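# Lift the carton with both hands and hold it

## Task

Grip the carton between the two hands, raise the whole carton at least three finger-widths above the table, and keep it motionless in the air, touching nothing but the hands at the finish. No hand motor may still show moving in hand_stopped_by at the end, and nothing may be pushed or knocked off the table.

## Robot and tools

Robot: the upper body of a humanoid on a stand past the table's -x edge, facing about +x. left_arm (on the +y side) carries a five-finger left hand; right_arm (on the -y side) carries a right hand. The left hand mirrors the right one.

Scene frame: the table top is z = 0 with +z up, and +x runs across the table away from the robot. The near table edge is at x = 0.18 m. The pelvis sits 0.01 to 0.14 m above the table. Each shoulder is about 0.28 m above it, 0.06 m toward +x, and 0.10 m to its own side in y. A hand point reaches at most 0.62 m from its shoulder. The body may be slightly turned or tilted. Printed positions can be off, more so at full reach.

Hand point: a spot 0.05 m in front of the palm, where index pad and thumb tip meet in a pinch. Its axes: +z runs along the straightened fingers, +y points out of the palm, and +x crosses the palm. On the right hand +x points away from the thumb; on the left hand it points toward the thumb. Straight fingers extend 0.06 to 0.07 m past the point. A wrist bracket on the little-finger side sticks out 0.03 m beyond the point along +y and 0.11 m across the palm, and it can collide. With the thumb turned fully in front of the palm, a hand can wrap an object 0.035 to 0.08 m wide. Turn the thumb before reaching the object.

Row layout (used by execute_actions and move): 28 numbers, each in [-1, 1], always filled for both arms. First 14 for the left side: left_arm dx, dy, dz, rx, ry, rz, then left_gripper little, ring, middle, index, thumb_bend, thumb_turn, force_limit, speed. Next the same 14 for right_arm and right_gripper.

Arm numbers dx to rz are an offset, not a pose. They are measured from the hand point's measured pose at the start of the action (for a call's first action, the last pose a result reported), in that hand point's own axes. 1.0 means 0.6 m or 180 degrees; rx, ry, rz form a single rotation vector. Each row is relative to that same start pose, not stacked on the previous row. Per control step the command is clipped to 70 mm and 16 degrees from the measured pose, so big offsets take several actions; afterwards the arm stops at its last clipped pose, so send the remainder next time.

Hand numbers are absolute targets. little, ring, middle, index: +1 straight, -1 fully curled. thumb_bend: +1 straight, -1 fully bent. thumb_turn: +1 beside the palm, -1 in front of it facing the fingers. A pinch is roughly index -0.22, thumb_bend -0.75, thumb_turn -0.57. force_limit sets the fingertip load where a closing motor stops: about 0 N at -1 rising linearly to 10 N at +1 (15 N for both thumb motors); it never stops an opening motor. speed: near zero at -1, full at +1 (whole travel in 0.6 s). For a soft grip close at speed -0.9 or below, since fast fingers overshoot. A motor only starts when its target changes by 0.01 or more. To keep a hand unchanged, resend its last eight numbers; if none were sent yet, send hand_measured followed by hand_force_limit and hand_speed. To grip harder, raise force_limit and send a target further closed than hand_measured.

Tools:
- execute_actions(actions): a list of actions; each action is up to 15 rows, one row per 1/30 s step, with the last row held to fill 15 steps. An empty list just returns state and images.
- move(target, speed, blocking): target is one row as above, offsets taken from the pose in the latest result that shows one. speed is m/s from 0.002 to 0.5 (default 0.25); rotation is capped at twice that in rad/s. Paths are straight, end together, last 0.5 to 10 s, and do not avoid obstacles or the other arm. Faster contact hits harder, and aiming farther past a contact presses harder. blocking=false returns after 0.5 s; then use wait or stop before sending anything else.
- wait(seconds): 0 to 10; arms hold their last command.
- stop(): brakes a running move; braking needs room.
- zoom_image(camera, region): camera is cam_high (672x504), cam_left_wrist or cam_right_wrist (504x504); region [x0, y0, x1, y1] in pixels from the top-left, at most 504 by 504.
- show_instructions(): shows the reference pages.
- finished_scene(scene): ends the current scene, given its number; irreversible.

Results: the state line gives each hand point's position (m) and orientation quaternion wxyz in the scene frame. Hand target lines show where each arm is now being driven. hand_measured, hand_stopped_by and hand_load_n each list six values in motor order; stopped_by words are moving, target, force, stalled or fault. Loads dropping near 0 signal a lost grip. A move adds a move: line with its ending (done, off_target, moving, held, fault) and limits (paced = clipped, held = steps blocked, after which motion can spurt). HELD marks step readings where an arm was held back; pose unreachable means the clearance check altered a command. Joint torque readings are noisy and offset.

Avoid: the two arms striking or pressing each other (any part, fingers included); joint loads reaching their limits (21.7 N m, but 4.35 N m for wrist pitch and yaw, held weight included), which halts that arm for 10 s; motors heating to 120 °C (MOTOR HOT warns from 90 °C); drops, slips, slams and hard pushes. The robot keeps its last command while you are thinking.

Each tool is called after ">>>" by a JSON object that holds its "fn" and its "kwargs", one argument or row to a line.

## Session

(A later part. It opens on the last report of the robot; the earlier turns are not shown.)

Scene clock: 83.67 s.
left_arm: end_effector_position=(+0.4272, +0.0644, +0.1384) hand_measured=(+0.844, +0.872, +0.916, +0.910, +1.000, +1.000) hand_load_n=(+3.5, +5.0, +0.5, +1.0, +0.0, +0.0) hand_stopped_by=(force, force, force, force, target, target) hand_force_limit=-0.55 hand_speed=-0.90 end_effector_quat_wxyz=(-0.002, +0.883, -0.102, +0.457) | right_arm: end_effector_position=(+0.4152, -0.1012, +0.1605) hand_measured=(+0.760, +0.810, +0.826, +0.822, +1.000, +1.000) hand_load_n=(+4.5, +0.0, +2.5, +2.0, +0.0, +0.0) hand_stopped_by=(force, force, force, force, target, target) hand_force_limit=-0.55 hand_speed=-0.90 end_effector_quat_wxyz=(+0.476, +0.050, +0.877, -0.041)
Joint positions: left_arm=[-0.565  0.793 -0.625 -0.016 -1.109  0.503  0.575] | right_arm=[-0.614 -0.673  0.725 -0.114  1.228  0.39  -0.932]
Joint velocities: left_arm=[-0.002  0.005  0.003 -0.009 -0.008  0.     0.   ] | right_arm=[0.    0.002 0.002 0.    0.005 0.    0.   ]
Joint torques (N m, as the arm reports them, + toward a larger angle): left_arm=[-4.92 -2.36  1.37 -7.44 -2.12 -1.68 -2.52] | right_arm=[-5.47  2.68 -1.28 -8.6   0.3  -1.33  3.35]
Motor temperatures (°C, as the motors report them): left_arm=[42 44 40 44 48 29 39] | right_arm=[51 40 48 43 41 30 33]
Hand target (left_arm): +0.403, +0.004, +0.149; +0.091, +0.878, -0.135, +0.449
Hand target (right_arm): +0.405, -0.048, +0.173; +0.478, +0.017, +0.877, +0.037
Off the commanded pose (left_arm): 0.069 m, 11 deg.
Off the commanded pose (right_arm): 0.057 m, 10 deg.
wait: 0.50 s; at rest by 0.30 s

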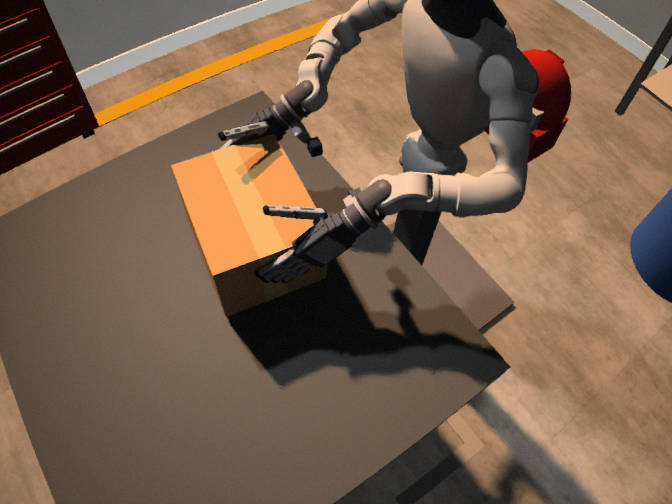

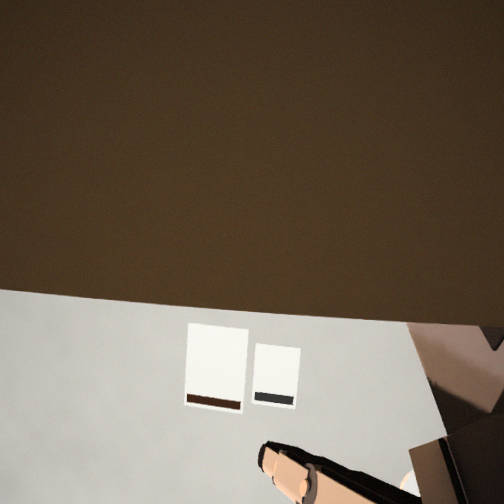

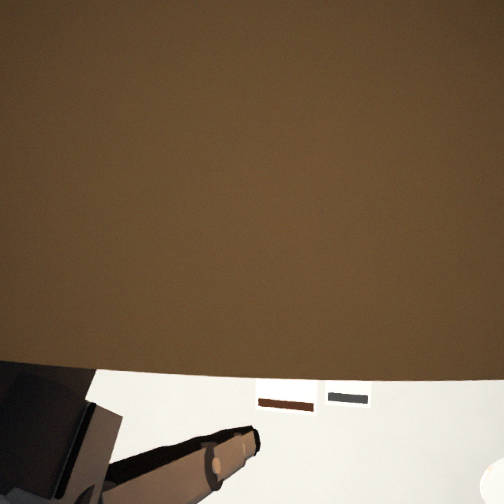

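>>> {"fn": "execute_actions", "kwargs": {
  "actions": [
    [[0.0075,0.110,-0.0273,-0.062,0.003,-0.008, 0.6,0.6,0.6,0.6,1,1,-0.55,-0.9, -0.007,0.090,-0.0303,-0.052,0,0.008, 0.6,0.6,0.6,0.6,1,1,-0.55,-0.9],[0.0086,0.110,-0.0282,-0.062,0.003,-0.008, 0.6,0.6,0.6,0.6,1,1,-0.55,-0.9, -0.0082,0.090,-0.0312,-0.052,0,0.008, 0.6,0.6,0.6,0.6,1,1,-0.55,-0.9],[0.0104,0.110,-0.0296,-0.062,0.003,-0.008, 0.6,0.6,0.6,0.6,1,1,-0.55,-0.9, -0.0101,0.090,-0.0324,-0.052,0,0.008, 0.6,0.6,0.6,0.6,1,1,-0.55,-0.9],[0.0128,0.1095,-0.0314,-0.062,0.003,-0.008, 0.6,0.6,0.6,0.6,1,1,-0.55,-0.9, -0.0125,0.090,-0.0341,-0.052,0,0.008, 0.6,0.6,0.6,0.6,1,1,-0.55,-0.9],[0.0155,0.109,-0.0335,-0.062,0.003,-0.008, 0.6,0.6,0.6,0.6,1,1,-0.55,-0.9, -0.0154,0.090,-0.0361,-0.052,0,0.008, 0.6,0.6,0.6,0.6,1,1,-0.55,-0.9],[0.0186,0.109,-0.0358,-0.062,0.003,-0.008, 0.6,0.6,0.6,0.6,1,1,-0.55,-0.9, -0.0186,0.090,-0.0383,-0.052,0,0.008, 0.6,0.6,0.6,0.6,1,1,-0.55,-0.9],[0.0219,0.1086,-0.0383,-0.062,0.003,-0.008, 0.6,0.6,0.6,0.6,1,1,-0.55,-0.9, -0.022,0.090,-0.0406,-0.052,0,0.008, 0.6,0.6,0.6,0.6,1,1,-0.55,-0.9],[0.0252,0.1083,-0.0408,-0.062,0.003,-0.008, 0.6,0.6,0.6,0.6,1,1,-0.55,-0.9, -0.0255,0.090,-0.0429,-0.052,0,0.008, 0.6,0.6,0.6,0.6,1,1,-0.55,-0.9],[0.0284,0.108,-0.0432,-0.062,0.003,-0.008, 0.6,0.6,0.6,0.6,1,1,-0.55,-0.9, -0.0289,0.090,-0.0452,-0.052,0,0.008, 0.6,0.6,0.6,0.6,1,1,-0.55,-0.9],[0.0315,0.108,-0.0455,-0.062,0.003,-0.008, 0.6,0.6,0.6,0.6,1,1,-0.55,-0.9, -0.0321,0.090,-0.0474,-0.052,0,0.008, 0.6,0.6,0.6,0.6,1,1,-0.55,-0.9],[0.0342,0.1075,-0.0476,-0.062,0.003,-0.008, 0.6,0.6,0.6,0.6,1,1,-0.55,-0.9, -0.035,0.090,-0.0494,-0.052,0,0.008, 0.6,0.6,0.6,0.6,1,1,-0.55,-0.9],[0.0366,0.107,-0.0494,-0.062,0.003,-0.008, 0.6,0.6,0.6,0.6,1,1,-0.55,-0.9, -0.0374,0.090,-0.0511,-0.052,0,0.008, 0.6,0.6,0.6,0.6,1,1,-0.55,-0.9],[0.0384,0.107,-0.0508,-0.062,0.003,-0.008, 0.6,0.6,0.6,0.6,1,1,-0.55,-0.9, -0.0393,0.090,-0.0523,-0.052,0,0.008, 0.6,0.6,0.6,0.6,1,1,-0.55,-0.9],[0.0396,0.107,-0.0517,-0.062,0.003,-0.008, 0.6,0.6,0.6,0.6,1,1,-0.55,-0.9, -0.0405,0.090,-0.0532,-0.052,0,0.008, 0.6,0.6,0.6,0.6,1,1,-0.55,-0.9],[0.040,0.107,-0.052,-0.062,0.003,-0.008, 0.6,0.6,0.6,0.6,1,1,-0.55,-0.9, -0.041,0.090,-0.0535,-0.052,0,0.008, 0.6,0.6,0.6,0.6,1,1,-0.55,-0.9]]
  ]
}}

>>> {"fn": "wait", "kwargs": {
  "seconds": 0.5
}}

Scene clock: 95.00 s.
left_arm: end_effector_position=(+0.4288, +0.0647, +0.1621) hand_measured=(+0.844, +0.872, +0.916, +0.910, +1.000, +1.000) hand_load_n=(+0.0, +9.0, +0.0, +0.0, +0.0, +0.0) hand_stopped_by=(force, force, force, force, target, target) hand_force_limit=-0.55 hand_speed=-0.90 end_effector_quat_wxyz=(-0.006, +0.881, -0.099, +0.462) | right_arm: end_effector_position=(+0.4157, -0.1007, +0.1819) hand_measured=(+0.760, +0.810, +0.826, +0.822, +1.000, +1.000) hand_load_n=(+2.5, +2.5, +1.0, +2.0, +0.0, +0.0) hand_stopped_by=(force, force, force, force, target, target) hand_force_limit=-0.55 hand_speed=-0.90 end_effector_quat_wxyz=(+0.476, +0.052, +0.877, -0.045)
Joint positions: left_arm=[-0.593  0.84  -0.588 -0.107 -1.192  0.574  0.649] | right_arm=[-0.652 -0.702  0.692 -0.194  1.311  0.454 -1.018]
Joint velocities: left_arm=[-0.058  0.077  0.061 -0.155 -0.156  0.098  0.154] | right_arm=[-0.08  -0.055 -0.051 -0.15   0.133  0.088 -0.139]
Joint torques (N m, as the arm reports them, + toward a larger angle): left_arm=[-5.27 -2.18  2.   -7.31 -2.34 -1.51 -2.53] | right_arm=[-5.92  2.88 -1.66 -8.31  0.95 -1.22  3.35]
Motor temperatures (°C, as the motors report them): left_arm=[45 44 40 47 49 31 42] | right_arm=[54 40 48 45 41 32 36]
Hand target (left_arm): +0.403, +0.005, +0.174; +0.089, +0.878, -0.135, +0.451
Hand target (right_arm): +0.405, -0.047, +0.198; +0.478, +0.018, +0.877, +0.035
Off the commanded pose (left_arm): 0.070 m, 12 deg.
Off the commanded pose (right_arm): 0.058 m, 10 deg.
Step readings (end_effector_position):
0: left_arm (+0.4272, +0.0644, +0.1384) | right_arm (+0.4152, -0.1012, +0.1605)
1: left_arm (+0.4272, +0.0643, +0.1384) | right_arm (+0.4152, -0.1012, +0.1605)
2: left_arm (+0.4271, +0.0642, +0.1386) | right_arm (+0.4152, -0.1013, +0.1605)
4: left_arm (+0.4268, +0.0643, +0.1392) | right_arm (+0.4149, -0.1011, +0.1610)
8: left_arm (+0.4258, +0.0652, +0.1431) | right_arm (+0.4138, -0.1003, +0.1650)
15: end_effector_position above

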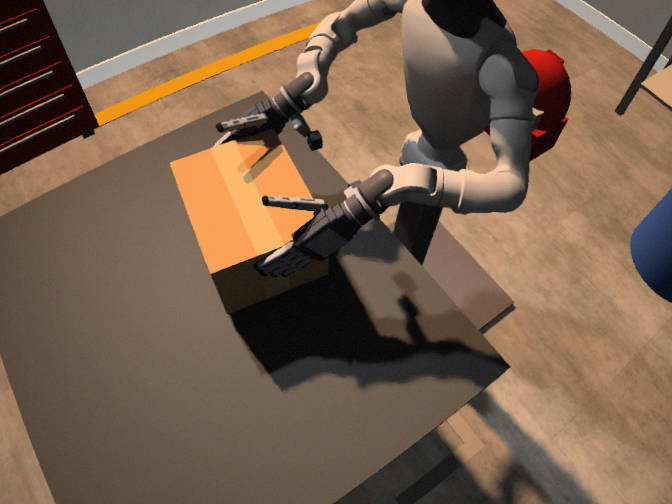

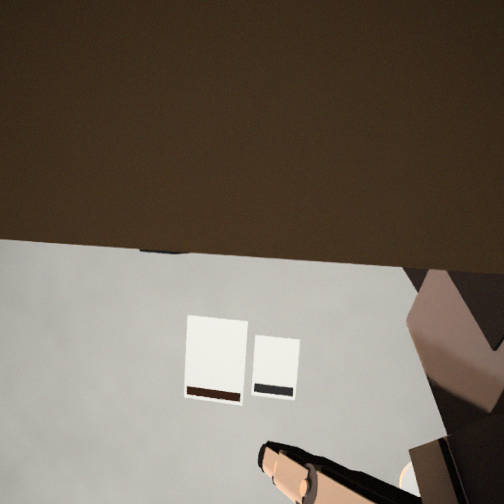

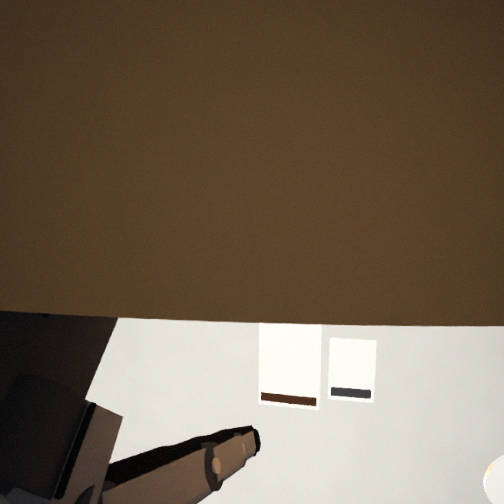

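Scene clock: 95.50 s.
left_arm: end_effector_position=(+0.4293, +0.0650, +0.1649) hand_measured=(+0.844, +0.872, +0.916, +0.910, +1.000, +1.000) hand_load_n=(+0.0, +8.0, +0.0, +0.0, +0.0, +0.0) hand_stopped_by=(force, force, force, force, target, target) hand_force_limit=-0.55 hand_speed=-0.90 end_effector_quat_wxyz=(-0.007, +0.881, -0.098, +0.463) | right_arm: end_effector_position=(+0.4159, -0.1004, +0.1844) hand_measured=(+0.760, +0.810, +0.826, +0.822, +1.000, +1.000) hand_load_n=(+2.5, +2.0, +1.0, +2.0, +0.0, +0.0) hand_stopped_by=(force, force, force, force, target, target) hand_force_limit=-0.55 hand_speed=-0.90 end_effector_quat_wxyz=(+0.477, +0.053, +0.876, -0.044)
Joint positions: left_arm=[-0.596  0.844 -0.583 -0.114 -1.201  0.58   0.657] | right_arm=[-0.657 -0.704  0.688 -0.201  1.319  0.459 -1.026]
Joint velocities: left_arm=[0.    0.006 0.    0.003 0.    0.    0.   ] | right_arm=[0.    0.    0.02  0.    0.006 0.    0.   ]
Joint torques (N m, as the arm reports them, + toward a larger angle): left_arm=[-4.94 -2.27  2.16 -7.26 -2.13 -1.54 -2.53] | right_arm=[-5.76  2.62 -1.6  -8.48  0.75 -1.25  3.31]
Motor temperatures (°C, as the motors report them): left_arm=[45 44 40 47 49 31 42] | right_arm=[54 40 49 45 41 32 36]
Hand target (left_arm): +0.403, +0.005, +0.174; +0.089, +0.878, -0.135, +0.451
Hand target (right_arm): +0.405, -0.047, +0.198; +0.478, +0.018, +0.877, +0.035
Off the commanded pose (left_arm): 0.070 m, 12 deg.
Off the commanded pose (right_arm): 0.057 m, 10 deg.
wait: 0.50 s; at rest by 0.20 s

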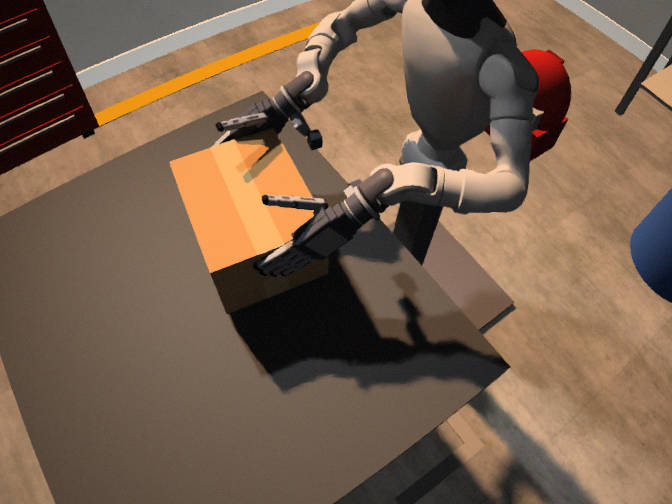

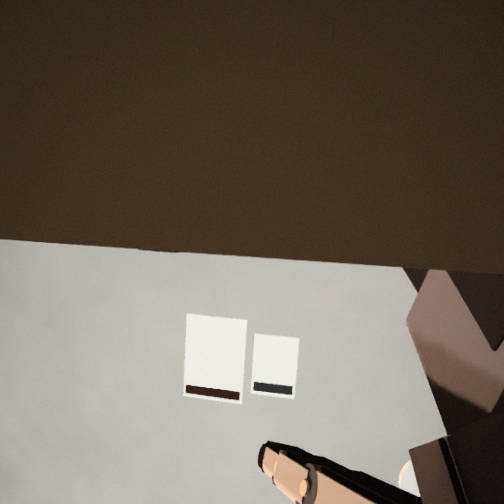

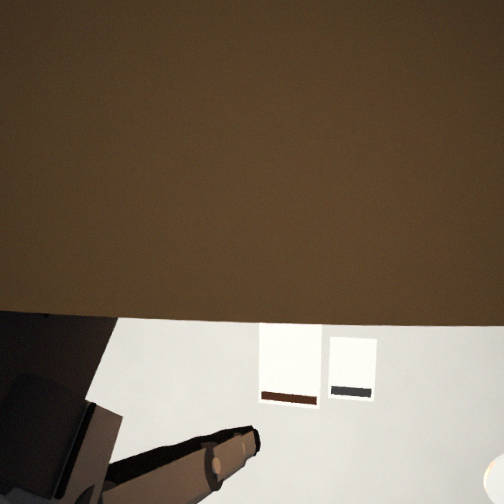

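>>> {"fn": "wait", "kwargs": {
  "seconds": 0
}}

>>> {"fn": "zoom_image", "kwargs": {
  "camera": "cam_high",
  "region": [160,90,420,400]
}}

Scene clock: 99.97 s.
left_arm: end_effector_position=(+0.4293, +0.0650, +0.1649) hand_measured=(+0.844, +0.872, +0.916, +0.910, +1.000, +1.000) hand_load_n=(+0.0, +8.0, +0.0, +0.0, +0.0, +0.0) hand_stopped_by=(force, force, force, force, target, target) hand_force_limit=-0.55 hand_speed=-0.90 end_effector_quat_wxyz=(-0.007, +0.881, -0.098, +0.463) | right_arm: end_effector_position=(+0.4159, -0.1004, +0.1844) hand_measured=(+0.760, +0.810, +0.826, +0.822, +1.000, +1.000) hand_load_n=(+2.5, +2.0, +1.0, +2.0, +0.0, +0.0) hand_stopped_by=(force, force, force, force, target, target) hand_force_limit=-0.55 hand_speed=-0.90 end_effector_quat_wxyz=(+0.477, +0.053, +0.876, -0.044)
Joint positions: left_arm=[-0.596  0.844 -0.583 -0.114 -1.201  0.58   0.657] | right_arm=[-0.657 -0.704  0.688 -0.201  1.319  0.459 -1.026]
Joint velocities: left_arm=[-0.005 -0.005  0.002  0.002 -0.011  0.     0.   ] | right_arm=[0.012 0.    0.005 0.003 0.009 0.    0.   ]
Joint torques (N m, as the arm reports them, + toward a larger angle): left_arm=[-5.13 -2.25  2.04 -7.28 -2.16 -1.54 -2.51] | right_arm=[-5.76  2.62 -1.6  -8.49  0.75 -1.25  3.31]
Motor temperatures (°C, as the motors report them): left_arm=[46 44 40 48 49 31 43] | right_arm=[55 40 49 46 41 32 37]
Hand target (left_arm): +0.403, +0.005, +0.174; +0.089, +0.878, -0.135, +0.451
Hand target (right_arm): +0.405, -0.047, +0.198; +0.478, +0.018, +0.877, +0.035
Off the commanded pose (left_arm): 0.070 m, 12 deg.
Off the commanded pose (right_arm): 0.057 m, 10 deg.

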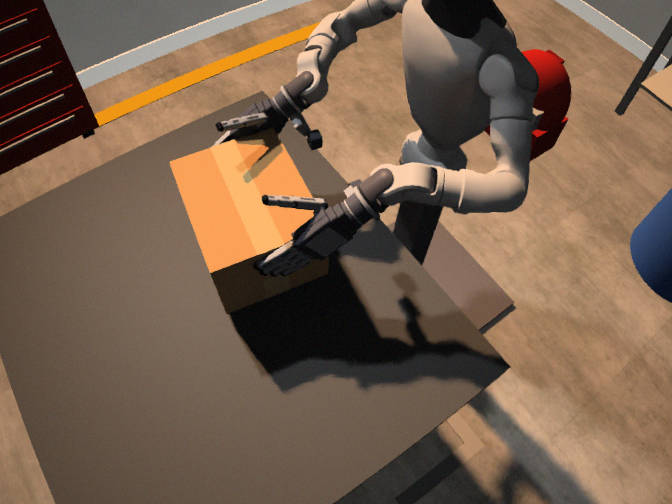

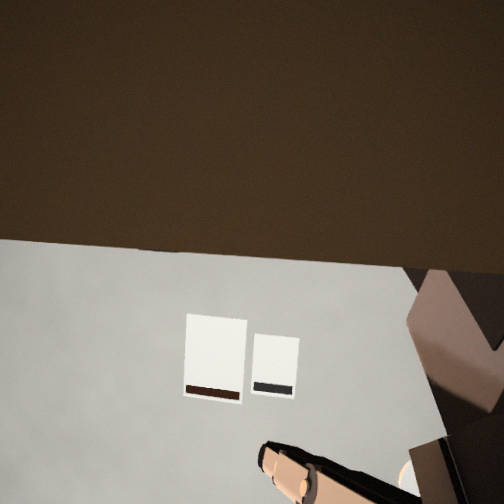

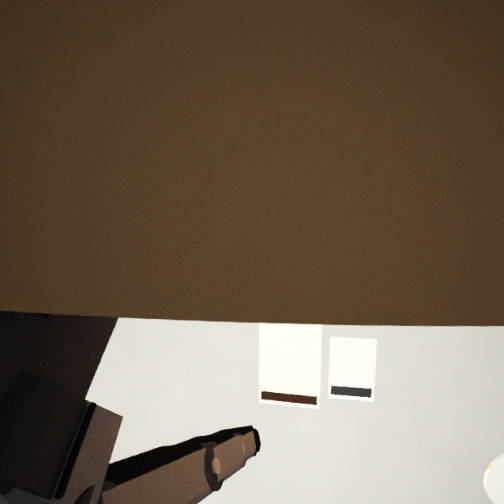

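Region (160, 90, 420, 400) of cam_high's 672x504 image, scaled by 1.626, with more detail than that image has; it fills the left 423 columns of this view, and the rest is white.

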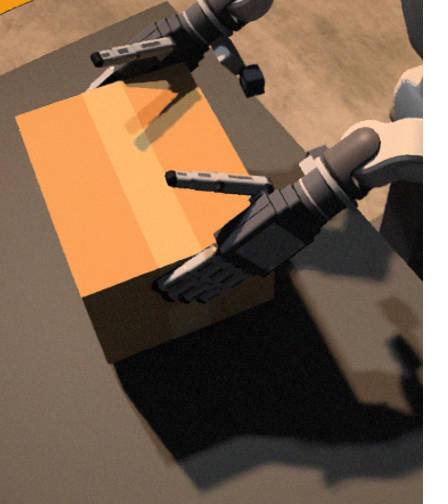

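>>> {"fn": "execute_actions", "kwargs": {
  "actions": [
    [[0.0036,0.112,-0.0309,-0.065,-0.001,-0.007,0.6,0.6,0.6,0.6,1,1,-0.55,-0.9,-0.0079,0.09,-0.0336,-0.054,0.001,0.007,0.6,0.6,0.6,0.6,1,1,-0.55,-0.9],[0.0045,0.112,-0.0316,-0.065,-0.001,-0.007,0.6,0.6,0.6,0.6,1,1,-0.55,-0.9,-0.0089,0.09,-0.0342,-0.054,0.001,0.007,0.6,0.6,0.6,0.6,1,1,-0.55,-0.9],[0.0054,0.112,-0.0322,-0.065,-0.001,-0.007,0.6,0.6,0.6,0.6,1,1,-0.55,-0.9,-0.0098,0.09,-0.0348,-0.054,0.001,0.007,0.6,0.6,0.6,0.6,1,1,-0.55,-0.9],[0.0063,0.112,-0.0328,-0.065,-0.001,-0.007,0.6,0.6,0.6,0.6,1,1,-0.55,-0.9,-0.0107,0.09,-0.0354,-0.054,0.001,0.007,0.6,0.6,0.6,0.6,1,1,-0.55,-0.9],[0.0072,0.1117,-0.0335,-0.065,-0.001,-0.007,0.6,0.6,0.6,0.6,1,1,-0.55,-0.9,-0.0117,0.09,-0.036,-0.054,0.001,0.007,0.6,0.6,0.6,0.6,1,1,-0.55,-0.9],[0.0081,0.1116,-0.0341,-0.065,-0.001,-0.007,0.6,0.6,0.6,0.6,1,1,-0.55,-0.9,-0.0126,0.09,-0.0366,-0.054,0.001,0.007,0.6,0.6,0.6,0.6,1,1,-0.55,-0.9],[0.009,0.1115,-0.0347,-0.065,-0.001,-0.007,0.6,0.6,0.6,0.6,1,1,-0.55,-0.9,-0.0135,0.09,-0.0372,-0.054,0.001,0.007,0.6,0.6,0.6,0.6,1,1,-0.55,-0.9],[0.01,0.1114,-0.0354,-0.065,-0.001,-0.007,0.6,0.6,0.6,0.6,1,1,-0.55,-0.9,-0.0145,0.09,-0.0378,-0.054,0.001,0.007,0.6,0.6,0.6,0.6,1,1,-0.55,-0.9],[0.0109,0.1113,-0.036,-0.065,-0.001,-0.007,0.6,0.6,0.6,0.6,1,1,-0.55,-0.9,-0.0154,0.09,-0.0384,-0.054,0.001,0.007,0.6,0.6,0.6,0.6,1,1,-0.55,-0.9],[0.0118,0.1112,-0.0366,-0.065,-0.001,-0.007,0.6,0.6,0.6,0.6,1,1,-0.55,-0.9,-0.0163,0.09,-0.039,-0.054,0.001,0.007,0.6,0.6,0.6,0.6,1,1,-0.55,-0.9],[0.0127,0.1111,-0.0373,-0.065,-0.001,-0.007,0.6,0.6,0.6,0.6,1,1,-0.55,-0.9,-0.0173,0.09,-0.0396,-0.054,0.001,0.007,0.6,0.6,0.6,0.6,1,1,-0.55,-0.9],[0.0136,0.111,-0.0379,-0.065,-0.001,-0.007,0.6,0.6,0.6,0.6,1,1,-0.55,-0.9,-0.0182,0.09,-0.0402,-0.054,0.001,0.007,0.6,0.6,0.6,0.6,1,1,-0.55,-0.9],[0.0145,0.1109,-0.0385,-0.065,-0.001,-0.007,0.6,0.6,0.6,0.6,1,1,-0.55,-0.9,-0.0191,0.09,-0.0408,-0.054,0.001,0.007,0.6,0.6,0.6,0.6,1,1,-0.55,-0.9],[0.0154,0.1108,-0.0392,-0.065,-0.001,-0.007,0.6,0.6,0.6,0.6,1,1,-0.55,-0.9,-0.0201,0.09,-0.0414,-0.054,0.001,0.007,0.6,0.6,0.6,0.6,1,1,-0.55,-0.9],[0.0163,0.1107,-0.0398,-0.065,-0.001,-0.007,0.6,0.6,0.6,0.6,1,1,-0.55,-0.9,-0.021,0.09,-0.042,-0.054,0.001,0.007,0.6,0.6,0.6,0.6,1,1,-0.55,-0.9]]
  ]
}}

>>> {"fn": "wait", "kwargs": {
  "seconds": 0.4
}}

Scene clock: 121.77 s.
left_arm: end_effector_position=(+0.4276, +0.0651, +0.1712) hand_measured=(+0.844, +0.872, +0.916, +0.910, +1.000, +1.000) hand_load_n=(+1.5, +7.5, +0.0, +0.5, +0.0, +0.0) hand_stopped_by=(force, force, force, force, target, target) hand_force_limit=-0.55 hand_speed=-0.90 end_effector_quat_wxyz=(-0.012, +0.882, -0.099, +0.460) | right_arm: end_effector_position=(+0.4160, -0.1002, +0.1928) hand_measured=(+0.760, +0.810, +0.826, +0.822, +1.000, +1.000) hand_load_n=(+3.5, +1.5, +0.5, +2.0, +0.0, +0.0) hand_stopped_by=(force, force, force, force, target, target) hand_force_limit=-0.55 hand_speed=-0.90 end_effector_quat_wxyz=(+0.477, +0.053, +0.876, -0.047)
Joint positions: left_arm=[-0.607  0.859 -0.57  -0.15  -1.24   0.618  0.697] | right_arm=[-0.675 -0.713  0.674 -0.229  1.355  0.486 -1.065]
Joint velocities: left_arm=[-0.051  0.029  0.064 -0.075 -0.081  0.058  0.065] | right_arm=[-0.061 -0.023 -0.055 -0.061  0.069  0.051 -0.072]
Joint torques (N m, as the arm reports them, + toward a larger angle): left_arm=[-5.32 -2.19  2.47 -7.32 -2.44 -1.6  -2.52] | right_arm=[-6.08  2.37 -2.17 -8.13  0.94 -1.31  3.34]
Motor temperatures (°C, as the motors report them): left_arm=[49 44 40 50 49 32 45] | right_arm=[59 40 49 47 41 33 38]
Hand target (left_arm): +0.402, +0.004, +0.184; +0.087, +0.878, -0.136, +0.451
Hand target (right_arm): +0.405, -0.047, +0.209; +0.479, +0.018, +0.877, +0.034
Off the commanded pose (left_arm): 0.070 m, 12 deg.
Off the commanded pose (right_arm): 0.058 m, 10 deg.
Step readings (end_effector_position):
0: left_arm (+0.4293, +0.0650, +0.1649) | right_arm (+0.4159, -0.1004, +0.1844)
1: left_arm (+0.4292, +0.0650, +0.1649) | right_arm (+0.4159, -0.1004, +0.1844)
2: left_arm (+0.4289, +0.0649, +0.1649) | right_arm (+0.4157, -0.1005, +0.1844)
4: left_arm (+0.4285, +0.0649, +0.1659) | right_arm (+0.4159, -0.1004, +0.1861)
8: left_arm (+0.4271, +0.0645, +0.1661) | right_arm (+0.4158, -0.1008, +0.1876)
15: end_effector_position above

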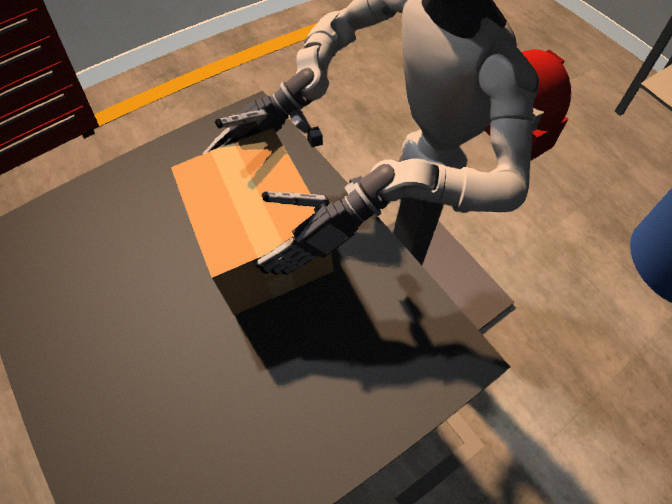

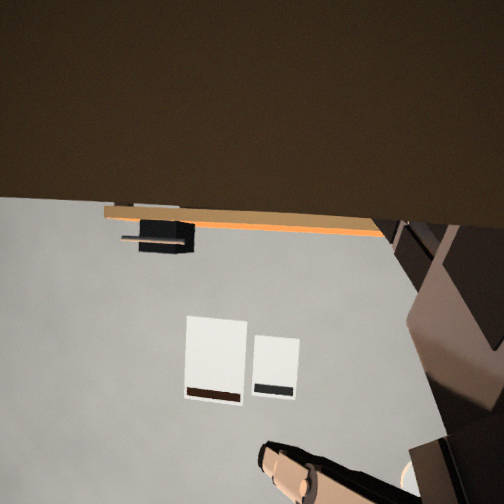

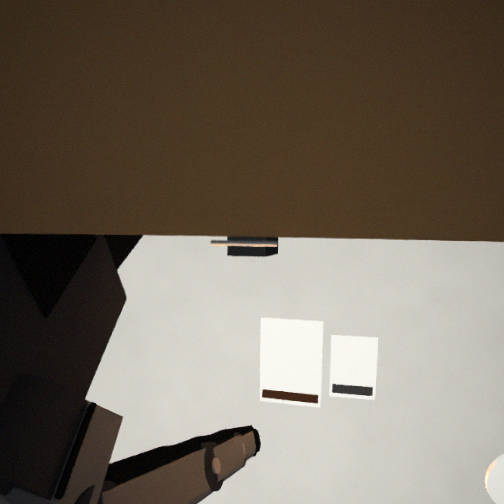

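Scene clock: 122.17 s.
left_arm: end_effector_position=(+0.4286, +0.0651, +0.1740) hand_measured=(+0.844, +0.872, +0.916, +0.910, +1.000, +1.000) hand_load_n=(+1.5, +7.0, +0.0, +0.5, +0.0, +0.0) hand_stopped_by=(force, force, force, force, target, target) hand_force_limit=-0.55 hand_speed=-0.90 end_effector_quat_wxyz=(-0.012, +0.881, -0.099, +0.462) | right_arm: end_effector_position=(+0.4167, -0.1002, +0.1956) hand_measured=(+0.760, +0.810, +0.826, +0.822, +1.000, +1.000) hand_load_n=(+3.5, +1.5, +0.5, +2.0, +0.0, +0.0) hand_stopped_by=(force, force, force, force, target, target) hand_force_limit=-0.55 hand_speed=-0.90 end_effector_quat_wxyz=(+0.478, +0.053, +0.875, -0.047)
Joint positions: left_arm=[-0.612  0.862 -0.565 -0.154 -1.245  0.622  0.7  ] | right_arm=[-0.68  -0.714  0.671 -0.232  1.359  0.489 -1.069]
Joint velocities: left_arm=[ 0.015 -0.003 -0.008 -0.002  0.002  0.     0.   ] | right_arm=[-0.002  0.     0.005  0.011 -0.006  0.     0.   ]
Joint torques (N m, as the arm reports them, + toward a larger angle): left_arm=[-4.89 -2.22  2.18 -7.11 -2.44 -1.58 -2.59] | right_arm=[-5.78  2.64 -1.69 -8.26  0.93 -1.25  3.33]
Motor temperatures (°C, as the motors report them): left_arm=[49 44 40 50 49 32 45] | right_arm=[59 40 49 47 41 33 38]
Hand target (left_arm): +0.402, +0.004, +0.184; +0.087, +0.878, -0.136, +0.451
Hand target (right_arm): +0.405, -0.047, +0.209; +0.479, +0.018, +0.877, +0.034
Off the commanded pose (left_arm): 0.070 m, 12 deg.
Off the commanded pose (right_arm): 0.058 m, 10 deg.
wait: 0.40 s; at rest by 0.23 s

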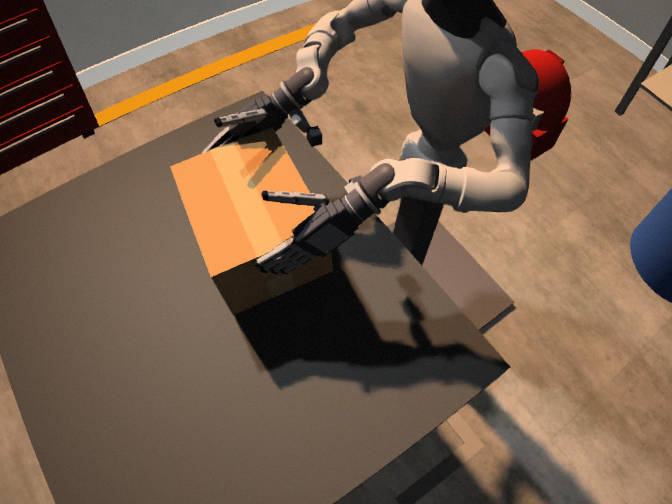

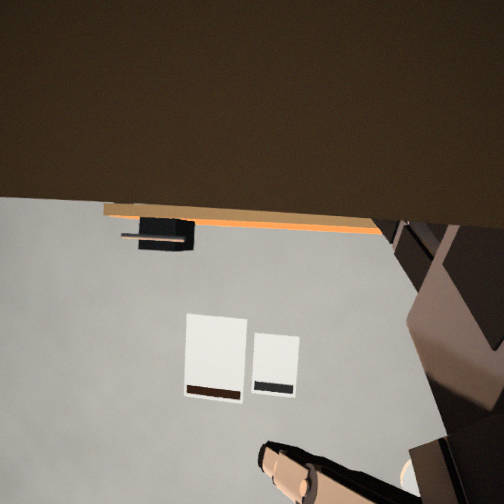

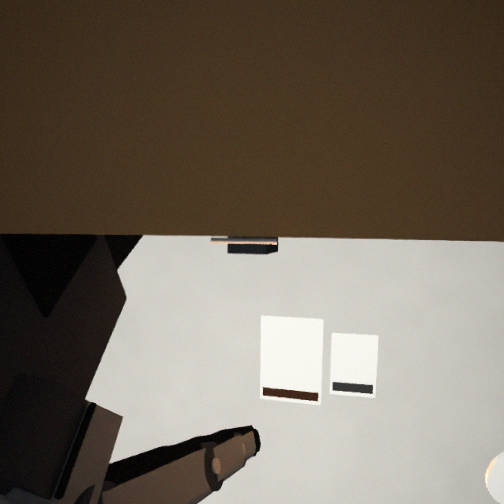

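>>> {"fn": "execute_actions", "kwargs": {
  "actions": [
    [[0.002,0.112,-0.030,-0.066,-0.001,-0.007,0.6,0.6,0.6,0.6,1,1,-0.55,-0.9,-0.004,0.09,-0.031,-0.055,0.001,0.007,0.6,0.6,0.6,0.6,1,1,-0.55,-0.9],[-0.001,0.112,-0.028,-0.066,-0.001,-0.007,0.6,0.6,0.6,0.6,1,1,-0.55,-0.9,-0.001,0.09,-0.029,-0.055,0.001,0.007,0.6,0.6,0.6,0.6,1,1,-0.55,-0.9],[-0.004,0.112,-0.026,-0.066,-0.001,-0.007,0.6,0.6,0.6,0.6,1,1,-0.55,-0.9,0.002,0.09,-0.027,-0.055,0.001,0.007,0.6,0.6,0.6,0.6,1,1,-0.55,-0.9],[-0.007,0.113,-0.024,-0.066,-0.001,-0.007,0.6,0.6,0.6,0.6,1,1,-0.55,-0.9,0.005,0.09,-0.025,-0.055,0.001,0.007,0.6,0.6,0.6,0.6,1,1,-0.55,-0.9],[-0.010,0.113,-0.022,-0.066,-0.001,-0.007,0.6,0.6,0.6,0.6,1,1,-0.55,-0.9,0.008,0.09,-0.023,-0.055,0.001,0.007,0.6,0.6,0.6,0.6,1,1,-0.55,-0.9],[-0.013,0.113,-0.020,-0.066,-0.001,-0.007,0.6,0.6,0.6,0.6,1,1,-0.55,-0.9,0.011,0.09,-0.021,-0.055,0.001,0.007,0.6,0.6,0.6,0.6,1,1,-0.55,-0.9],[-0.016,0.114,-0.018,-0.066,-0.001,-0.007,0.6,0.6,0.6,0.6,1,1,-0.55,-0.9,0.014,0.09,-0.019,-0.055,0.001,0.007,0.6,0.6,0.6,0.6,1,1,-0.55,-0.9],[-0.019,0.114,-0.016,-0.066,-0.001,-0.007,0.6,0.6,0.6,0.6,1,1,-0.55,-0.9,0.017,0.09,-0.017,-0.055,0.001,0.007,0.6,0.6,0.6,0.6,1,1,-0.55,-0.9],[-0.022,0.114,-0.014,-0.066,-0.001,-0.007,0.6,0.6,0.6,0.6,1,1,-0.55,-0.9,0.020,0.09,-0.015,-0.055,0.001,0.007,0.6,0.6,0.6,0.6,1,1,-0.55,-0.9],[-0.025,0.115,-0.012,-0.066,-0.001,-0.007,0.6,0.6,0.6,0.6,1,1,-0.55,-0.9,0.023,0.09,-0.013,-0.055,0.001,0.007,0.6,0.6,0.6,0.6,1,1,-0.55,-0.9],[-0.028,0.115,-0.010,-0.066,-0.001,-0.007,0.6,0.6,0.6,0.6,1,1,-0.55,-0.9,0.026,0.09,-0.011,-0.055,0.001,0.007,0.6,0.6,0.6,0.6,1,1,-0.55,-0.9],[-0.031,0.115,-0.008,-0.066,-0.001,-0.007,0.6,0.6,0.6,0.6,1,1,-0.55,-0.9,0.029,0.09,-0.009,-0.055,0.001,0.007,0.6,0.6,0.6,0.6,1,1,-0.55,-0.9],[-0.034,0.115,-0.006,-0.066,-0.001,-0.007,0.6,0.6,0.6,0.6,1,1,-0.55,-0.9,0.032,0.09,-0.007,-0.055,0.001,0.007,0.6,0.6,0.6,0.6,1,1,-0.55,-0.9]]
  ]
}}

>>> {"fn": "wait", "kwargs": {
  "seconds": 0.3
}}

Scene clock: 138.50 s.
left_arm: end_effector_position=(+0.4251, +0.0639, +0.1525) hand_measured=(+0.844, +0.872, +0.916, +0.910, +1.000, +1.000) hand_load_n=(+1.0, +8.0, +0.0, +3.0, +0.0, +0.0) hand_stopped_by=(force, force, force, force, target, target) hand_force_limit=-0.55 hand_speed=-0.90 end_effector_quat_wxyz=(-0.012, +0.881, -0.102, +0.462) | right_arm: end_effector_position=(+0.4181, -0.1014, +0.1759) hand_measured=(+0.760, +0.810, +0.826, +0.822, +1.000, +1.000) hand_load_n=(+5.5, +2.5, +0.5, +1.5, +0.0, +0.0) hand_stopped_by=(force, force, force, force, target, target) hand_force_limit=-0.55 hand_speed=-0.90 end_effector_quat_wxyz=(+0.483, +0.054, +0.873, -0.046)
Joint positions: left_arm=[-0.575  0.828 -0.618 -0.099 -1.161  0.541  0.654] | right_arm=[-0.644 -0.689  0.72  -0.156  1.266  0.406 -0.989]
Joint velocities: left_arm=[ 0.006 -0.052 -0.044  0.094  0.107 -0.143 -0.085] | right_arm=[ 0.002  0.021  0.032  0.091 -0.11  -0.112  0.072]
Joint torques (N m, as the arm reports them, + toward a larger angle): left_arm=[-4.53 -2.28  0.87 -6.43 -1.7  -1.27 -2.77] | right_arm=[-4.94  2.68 -1.05 -7.01  0.6  -1.17  3.68]
Motor temperatures (°C, as the motors report them): left_arm=[50 44 40 50 49 32 47] | right_arm=[60 41 49 48 42 33 39]
Hand target (left_arm): +0.399, +0.004, +0.158; +0.084, +0.879, -0.139, +0.449
Hand target (right_arm): +0.407, -0.048, +0.184; +0.481, +0.022, +0.876, +0.034
Off the commanded pose (left_arm): 0.066 m, 12 deg.
Off the commanded pose (right_arm): 0.057 m, 10 deg.
Step readings (end_effector_position):
0: left_arm (+0.4286, +0.0651, +0.1740) | right_arm (+0.4167, -0.1002, +0.1956)
1: left_arm (+0.4286, +0.0652, +0.1740) | right_arm (+0.4167, -0.1002, +0.1956)
2: left_arm (+0.4284, +0.0652, +0.1740) | right_arm (+0.4168, -0.1001, +0.1956)
4: left_arm (+0.4284, +0.0654, +0.1735) | right_arm (+0.4172, -0.1000, +0.1950)
8: left_arm (+0.4273, +0.0657, +0.1668) | right_arm (+0.4171, -0.0996, +0.1879)
15: end_effector_position above

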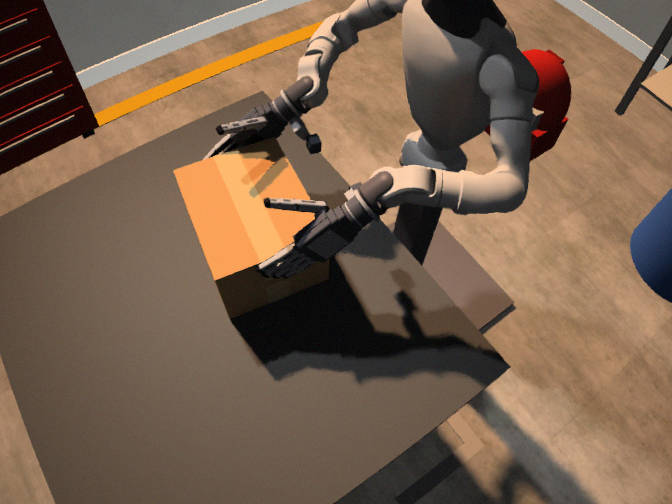

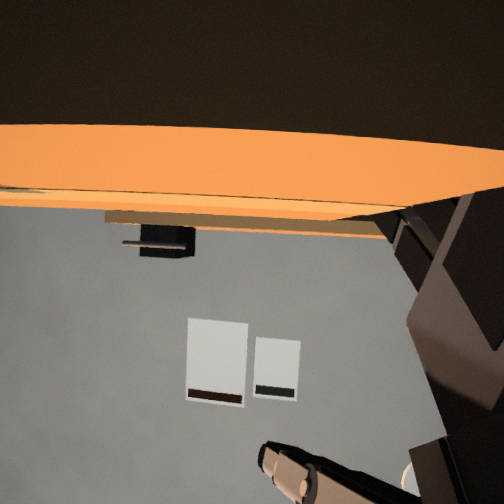

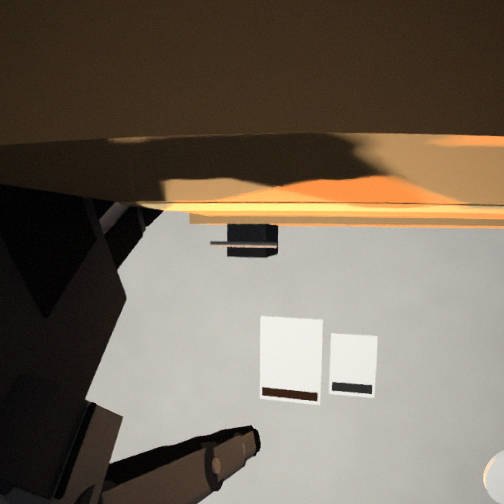

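Scene clock: 138.80 s.
left_arm: end_effector_position=(+0.4254, +0.0636, +0.1520) hand_measured=(+0.844, +0.872, +0.916, +0.910, +1.000, +1.000) hand_load_n=(+0.0, +6.5, +0.0, +4.0, +0.0, +0.0) hand_stopped_by=(force, force, force, force, target, target) hand_force_limit=-0.55 hand_speed=-0.90 end_effector_quat_wxyz=(-0.014, +0.880, -0.105, +0.464) | right_arm: end_effector_position=(+0.4184, -0.1014, +0.1754) hand_measured=(+0.760, +0.810, +0.826, +0.822, +1.000, +1.000) hand_load_n=(+4.5, +2.0, +0.5, +2.0, +0.0, +0.0) hand_stopped_by=(force, force, force, force, target, target) hand_force_limit=-0.55 hand_speed=-0.90 end_effector_quat_wxyz=(+0.485, +0.052, +0.872, -0.048)
Joint positions: left_arm=[-0.576  0.827 -0.623 -0.095 -1.152  0.537  0.649] | right_arm=[-0.645 -0.689  0.724 -0.152  1.258  0.403 -0.986]
Joint velocities: left_arm=[ 0.003  0.005  0.009  0.    -0.009  0.     0.   ] | right_arm=[-0.003  0.003  0.011 -0.003  0.     0.     0.   ]
Joint torques (N m, as the arm reports them, + toward a larger angle): left_arm=[-3.48 -2.4  -0.16 -5.17 -2.   -0.6  -2.67] | right_arm=[-4.04  2.66 -0.39 -5.56  0.93 -0.58  3.39]
Motor temperatures (°C, as the motors report them): left_arm=[50 44 40 50 49 32 47] | right_arm=[60 41 49 48 42 33 39]
Hand target (left_arm): +0.399, +0.004, +0.158; +0.084, +0.879, -0.139, +0.449
Hand target (right_arm): +0.407, -0.048, +0.184; +0.481, +0.022, +0.876, +0.034
Off the commanded pose (left_arm): 0.066 m, 12 deg.
Off the commanded pose (right_arm): 0.057 m, 10 deg.
wait: 0.30 s; at rest by 0.17 s

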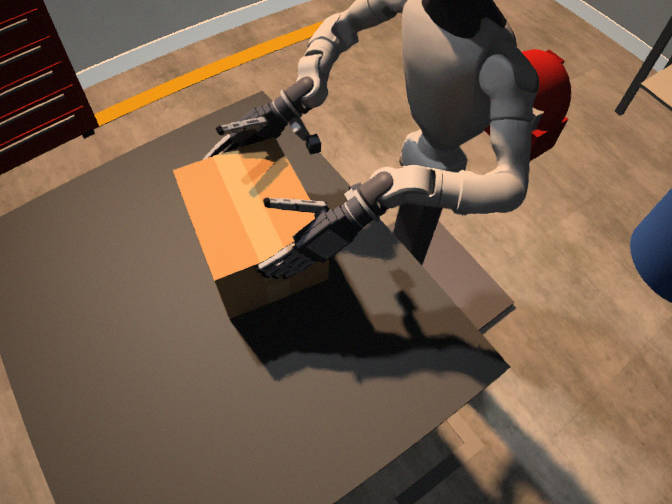

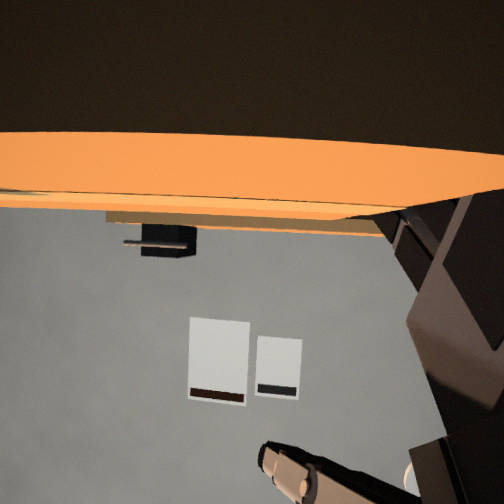

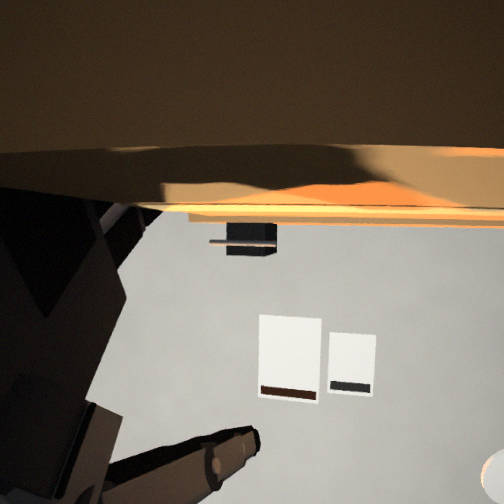

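>>> {"fn": "execute_actions", "kwargs": {
  "actions": [
    [[0.0,0.105,-0.028,-0.064,0,-0.008,0.6,0.6,0.6,0.6,1,1,-0.55,-0.9,-0.002,0.088,-0.032,-0.052,0,0.008,0.6,0.6,0.6,0.6,1,1,-0.55,-0.9],[-0.002,0.105,-0.034,-0.064,0,-0.008,0.6,0.6,0.6,0.6,1,1,-0.55,-0.9,0.0,0.088,-0.038,-0.052,0,0.008,0.6,0.6,0.6,0.6,1,1,-0.55,-0.9],[-0.005,0.105,-0.040,-0.064,0,-0.008,0.6,0.6,0.6,0.6,1,1,-0.55,-0.9,0.003,0.088,-0.044,-0.052,0,0.008,0.6,0.6,0.6,0.6,1,1,-0.55,-0.9],[-0.008,0.105,-0.045,-0.064,0,-0.008,0.6,0.6,0.6,0.6,1,1,-0.55,-0.9,0.006,0.088,-0.049,-0.052,0,0.008,0.6,0.6,0.6,0.6,1,1,-0.55,-0.9],[-0.012,0.105,-0.050,-0.064,0,-0.008,0.6,0.6,0.6,0.6,1,1,-0.55,-0.9,0.009,0.088,-0.054,-0.052,0,0.008,0.6,0.6,0.6,0.6,1,1,-0.55,-0.9],[-0.015,0.105,-0.055,-0.064,0,-0.008,0.6,0.6,0.6,0.6,1,1,-0.55,-0.9,0.012,0.088,-0.059,-0.052,0,0.008,0.6,0.6,0.6,0.6,1,1,-0.55,-0.9],[-0.018,0.105,-0.060,-0.064,0,-0.008,0.6,0.6,0.6,0.6,1,1,-0.55,-0.9,0.015,0.088,-0.064,-0.052,0,0.008,0.6,0.6,0.6,0.6,1,1,-0.55,-0.9],[-0.022,0.105,-0.065,-0.064,0,-0.008,0.6,0.6,0.6,0.6,1,1,-0.55,-0.9,0.018,0.088,-0.069,-0.052,0,0.008,0.6,0.6,0.6,0.6,1,1,-0.55,-0.9],[-0.025,0.105,-0.070,-0.064,0,-0.008,0.6,0.6,0.6,0.6,1,1,-0.55,-0.9,0.021,0.088,-0.074,-0.052,0,0.008,0.6,0.6,0.6,0.6,1,1,-0.55,-0.9],[-0.029,0.105,-0.075,-0.064,0,-0.008,0.6,0.6,0.6,0.6,1,1,-0.55,-0.9,0.024,0.088,-0.079,-0.052,0,0.008,0.6,0.6,0.6,0.6,1,1,-0.55,-0.9],[-0.032,0.105,-0.080,-0.064,0,-0.008,0.6,0.6,0.6,0.6,1,1,-0.55,-0.9,0.027,0.088,-0.084,-0.052,0,0.008,0.6,0.6,0.6,0.6,1,1,-0.55,-0.9],[-0.036,0.105,-0.085,-0.064,0,-0.008,0.6,0.6,0.6,0.6,1,1,-0.55,-0.9,0.031,0.088,-0.089,-0.052,0,0.008,0.6,0.6,0.6,0.6,1,1,-0.55,-0.9],[-0.039,0.105,-0.090,-0.064,0,-0.008,0.6,0.6,0.6,0.6,1,1,-0.55,-0.9,0.034,0.088,-0.094,-0.052,0,0.008,0.6,0.6,0.6,0.6,1,1,-0.55,-0.9],[-0.042,0.105,-0.095,-0.064,0,-0.008,0.6,0.6,0.6,0.6,1,1,-0.55,-0.9,0.037,0.088,-0.099,-0.052,0,0.008,0.6,0.6,0.6,0.6,1,1,-0.55,-0.9],[-0.045,0.105,-0.099,-0.064,0,-0.008,0.6,0.6,0.6,0.6,1,1,-0.55,-0.9,0.040,0.088,-0.103,-0.052,0,0.008,0.6,0.6,0.6,0.6,1,1,-0.55,-0.9]]
  ]
}}

>>> {"fn": "wait", "kwargs": {
  "seconds": 0.3
}}

Scene clock: 146.37 s.
left_arm: end_effector_position=(+0.3895, +0.0683, +0.1518) hand_measured=(+0.844, +0.872, +0.916, +0.910, +1.000, +1.000) hand_load_n=(+0.0, +3.0, +0.0, +6.0, +0.0, +0.0) hand_stopped_by=(force, force, force, force, target, target) hand_force_limit=-0.55 hand_speed=-0.90 end_effector_quat_wxyz=(-0.019, +0.876, -0.113, +0.469) | right_arm: end_effector_position=(+0.3809, -0.0945, +0.1739) hand_measured=(+0.760, +0.810, +0.826, +0.822, +1.000, +1.000) hand_load_n=(+2.0, +1.5, +1.0, +4.0, +0.0, +0.0) hand_stopped_by=(force, force, force, force, target, target) hand_force_limit=-0.55 hand_speed=-0.90 end_effector_quat_wxyz=(+0.486, +0.052, +0.870, -0.055)
Joint positions: left_arm=[-0.418  0.917 -0.618 -0.308 -1.152  0.489  0.732] | right_arm=[-0.515 -0.722  0.753 -0.366  1.225  0.378 -1.124]
Joint velocities: left_arm=[ 0.433  0.255  0.031 -0.558 -0.005 -0.161  0.23 ] | right_arm=[ 0.344 -0.097  0.104 -0.552 -0.117 -0.081 -0.334]
Joint torques (N m, as the arm reports them, + toward a larger angle): left_arm=[-2.21 -1.57 -0.51 -6.46 -2.27 -0.68 -2.49] | right_arm=[-3.48  2.72  0.19 -7.35  1.1  -0.75  3.29]
Motor temperatures (°C, as the motors report them): left_arm=[48 44 40 49 49 31 47] | right_arm=[58 41 49 47 42 32 40]
Hand target (left_arm): +0.354, +0.014, +0.158; +0.083, +0.877, -0.140, +0.451
Hand target (right_arm): +0.362, -0.042, +0.186; +0.486, +0.026, +0.873, +0.032
Off the commanded pose (left_arm): 0.069 m, 12 deg; position clipped at the last step of the last action.
Off the commanded pose (right_arm): 0.059 m, 10 deg.
Step readings (end_effector_position):
0: left_arm (+0.4254, +0.0636, +0.1520) | right_arm (+0.4184, -0.1014, +0.1754)
1: left_arm (+0.4254, +0.0636, +0.1520) | right_arm (+0.4184, -0.1014, +0.1754)
2: left_arm (+0.4252, +0.0636, +0.1520) | right_arm (+0.4182, -0.1012, +0.1753)
4: left_arm (+0.4225, +0.0638, +0.1519) | right_arm (+0.4152, -0.1006, +0.1750)
8: left_arm (+0.4121, +0.0652, +0.1516) | right_arm (+0.4041, -0.0985, +0.1745)
15: end_effector_position above

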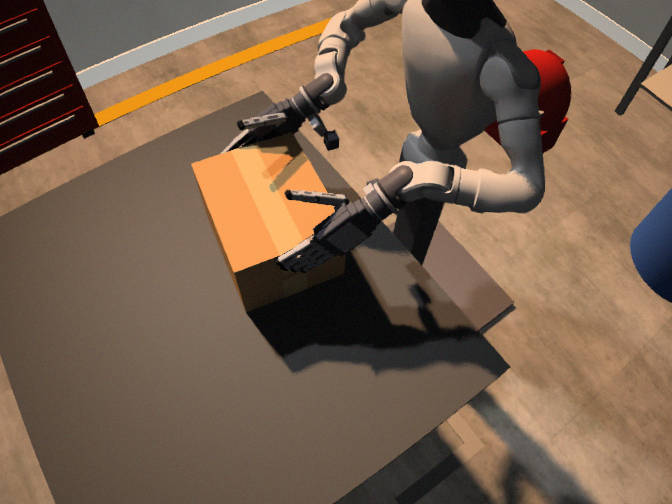

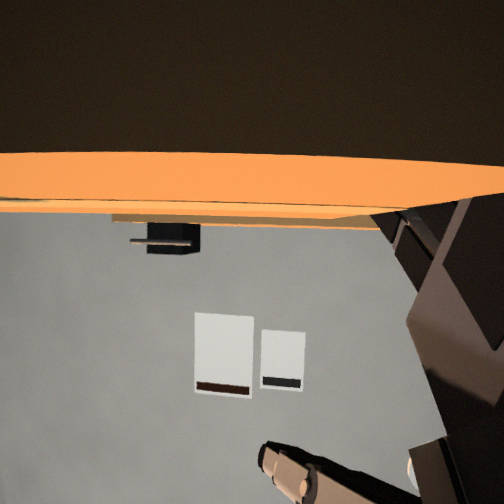

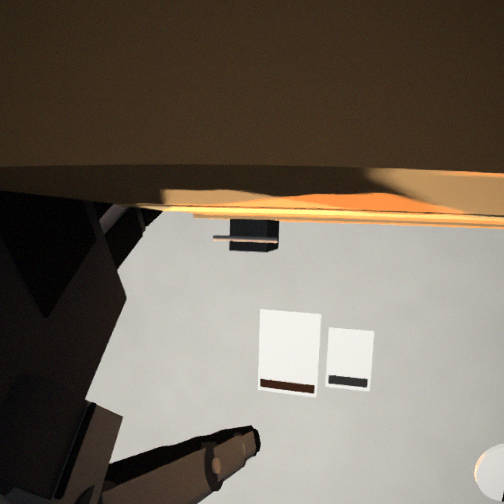

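Scene clock: 146.67 s.
left_arm: end_effector_position=(+0.3831, +0.0693, +0.1517) hand_measured=(+0.844, +0.872, +0.916, +0.910, +1.000, +1.000) hand_load_n=(+0.0, +2.5, +0.0, +6.0, +0.0, +0.0) hand_stopped_by=(force, force, force, force, target, target) hand_force_limit=-0.55 hand_speed=-0.90 end_effector_quat_wxyz=(-0.019, +0.876, -0.114, +0.469) | right_arm: end_effector_position=(+0.3744, -0.0934, +0.1735) hand_measured=(+0.760, +0.810, +0.826, +0.822, +1.000, +1.000) hand_load_n=(+1.5, +1.5, +1.0, +4.0, +0.0, +0.0) hand_stopped_by=(force, force, force, force, target, target) hand_force_limit=-0.55 hand_speed=-0.90 end_effector_quat_wxyz=(+0.486, +0.053, +0.871, -0.056)
Joint positions: left_arm=[-0.39   0.933 -0.616 -0.342 -1.152  0.479  0.746] | right_arm=[-0.493 -0.728  0.759 -0.399  1.217  0.372 -1.144]
Joint velocities: left_arm=[-0.003  0.009  0.006  0.003  0.002  0.     0.   ] | right_arm=[0.002 0.    0.    0.011 0.006 0.    0.   ]
Joint torques (N m, as the arm reports them, + toward a larger angle): left_arm=[-2.28 -1.62 -0.54 -6.31 -2.24 -0.67 -2.54] | right_arm=[-3.39  2.61  0.09 -7.3   0.7  -0.7   3.37]
Motor temperatures (°C, as the motors report them): left_arm=[48 44 40 49 49 31 47] | right_arm=[58 41 49 47 42 32 40]
Hand target (left_arm): +0.354, +0.014, +0.158; +0.083, +0.877, -0.140, +0.451
Hand target (right_arm): +0.362, -0.042, +0.186; +0.486, +0.026, +0.873, +0.032
Off the commanded pose (left_arm): 0.066 m, 12 deg; position clipped at the last step of the last action.
Off the commanded pose (right_arm): 0.057 m, 10 deg.
wait: 0.30 s; at rest by 0.23 s

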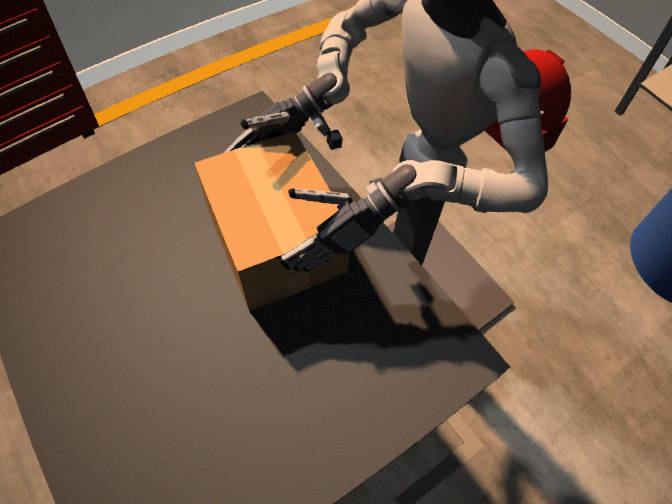

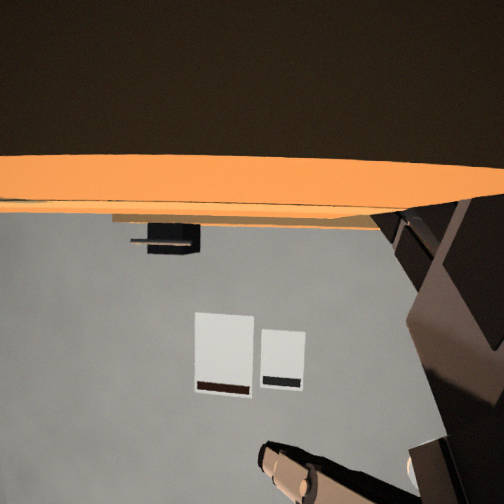

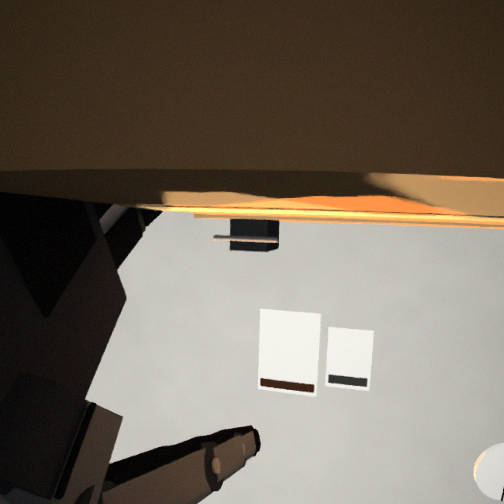

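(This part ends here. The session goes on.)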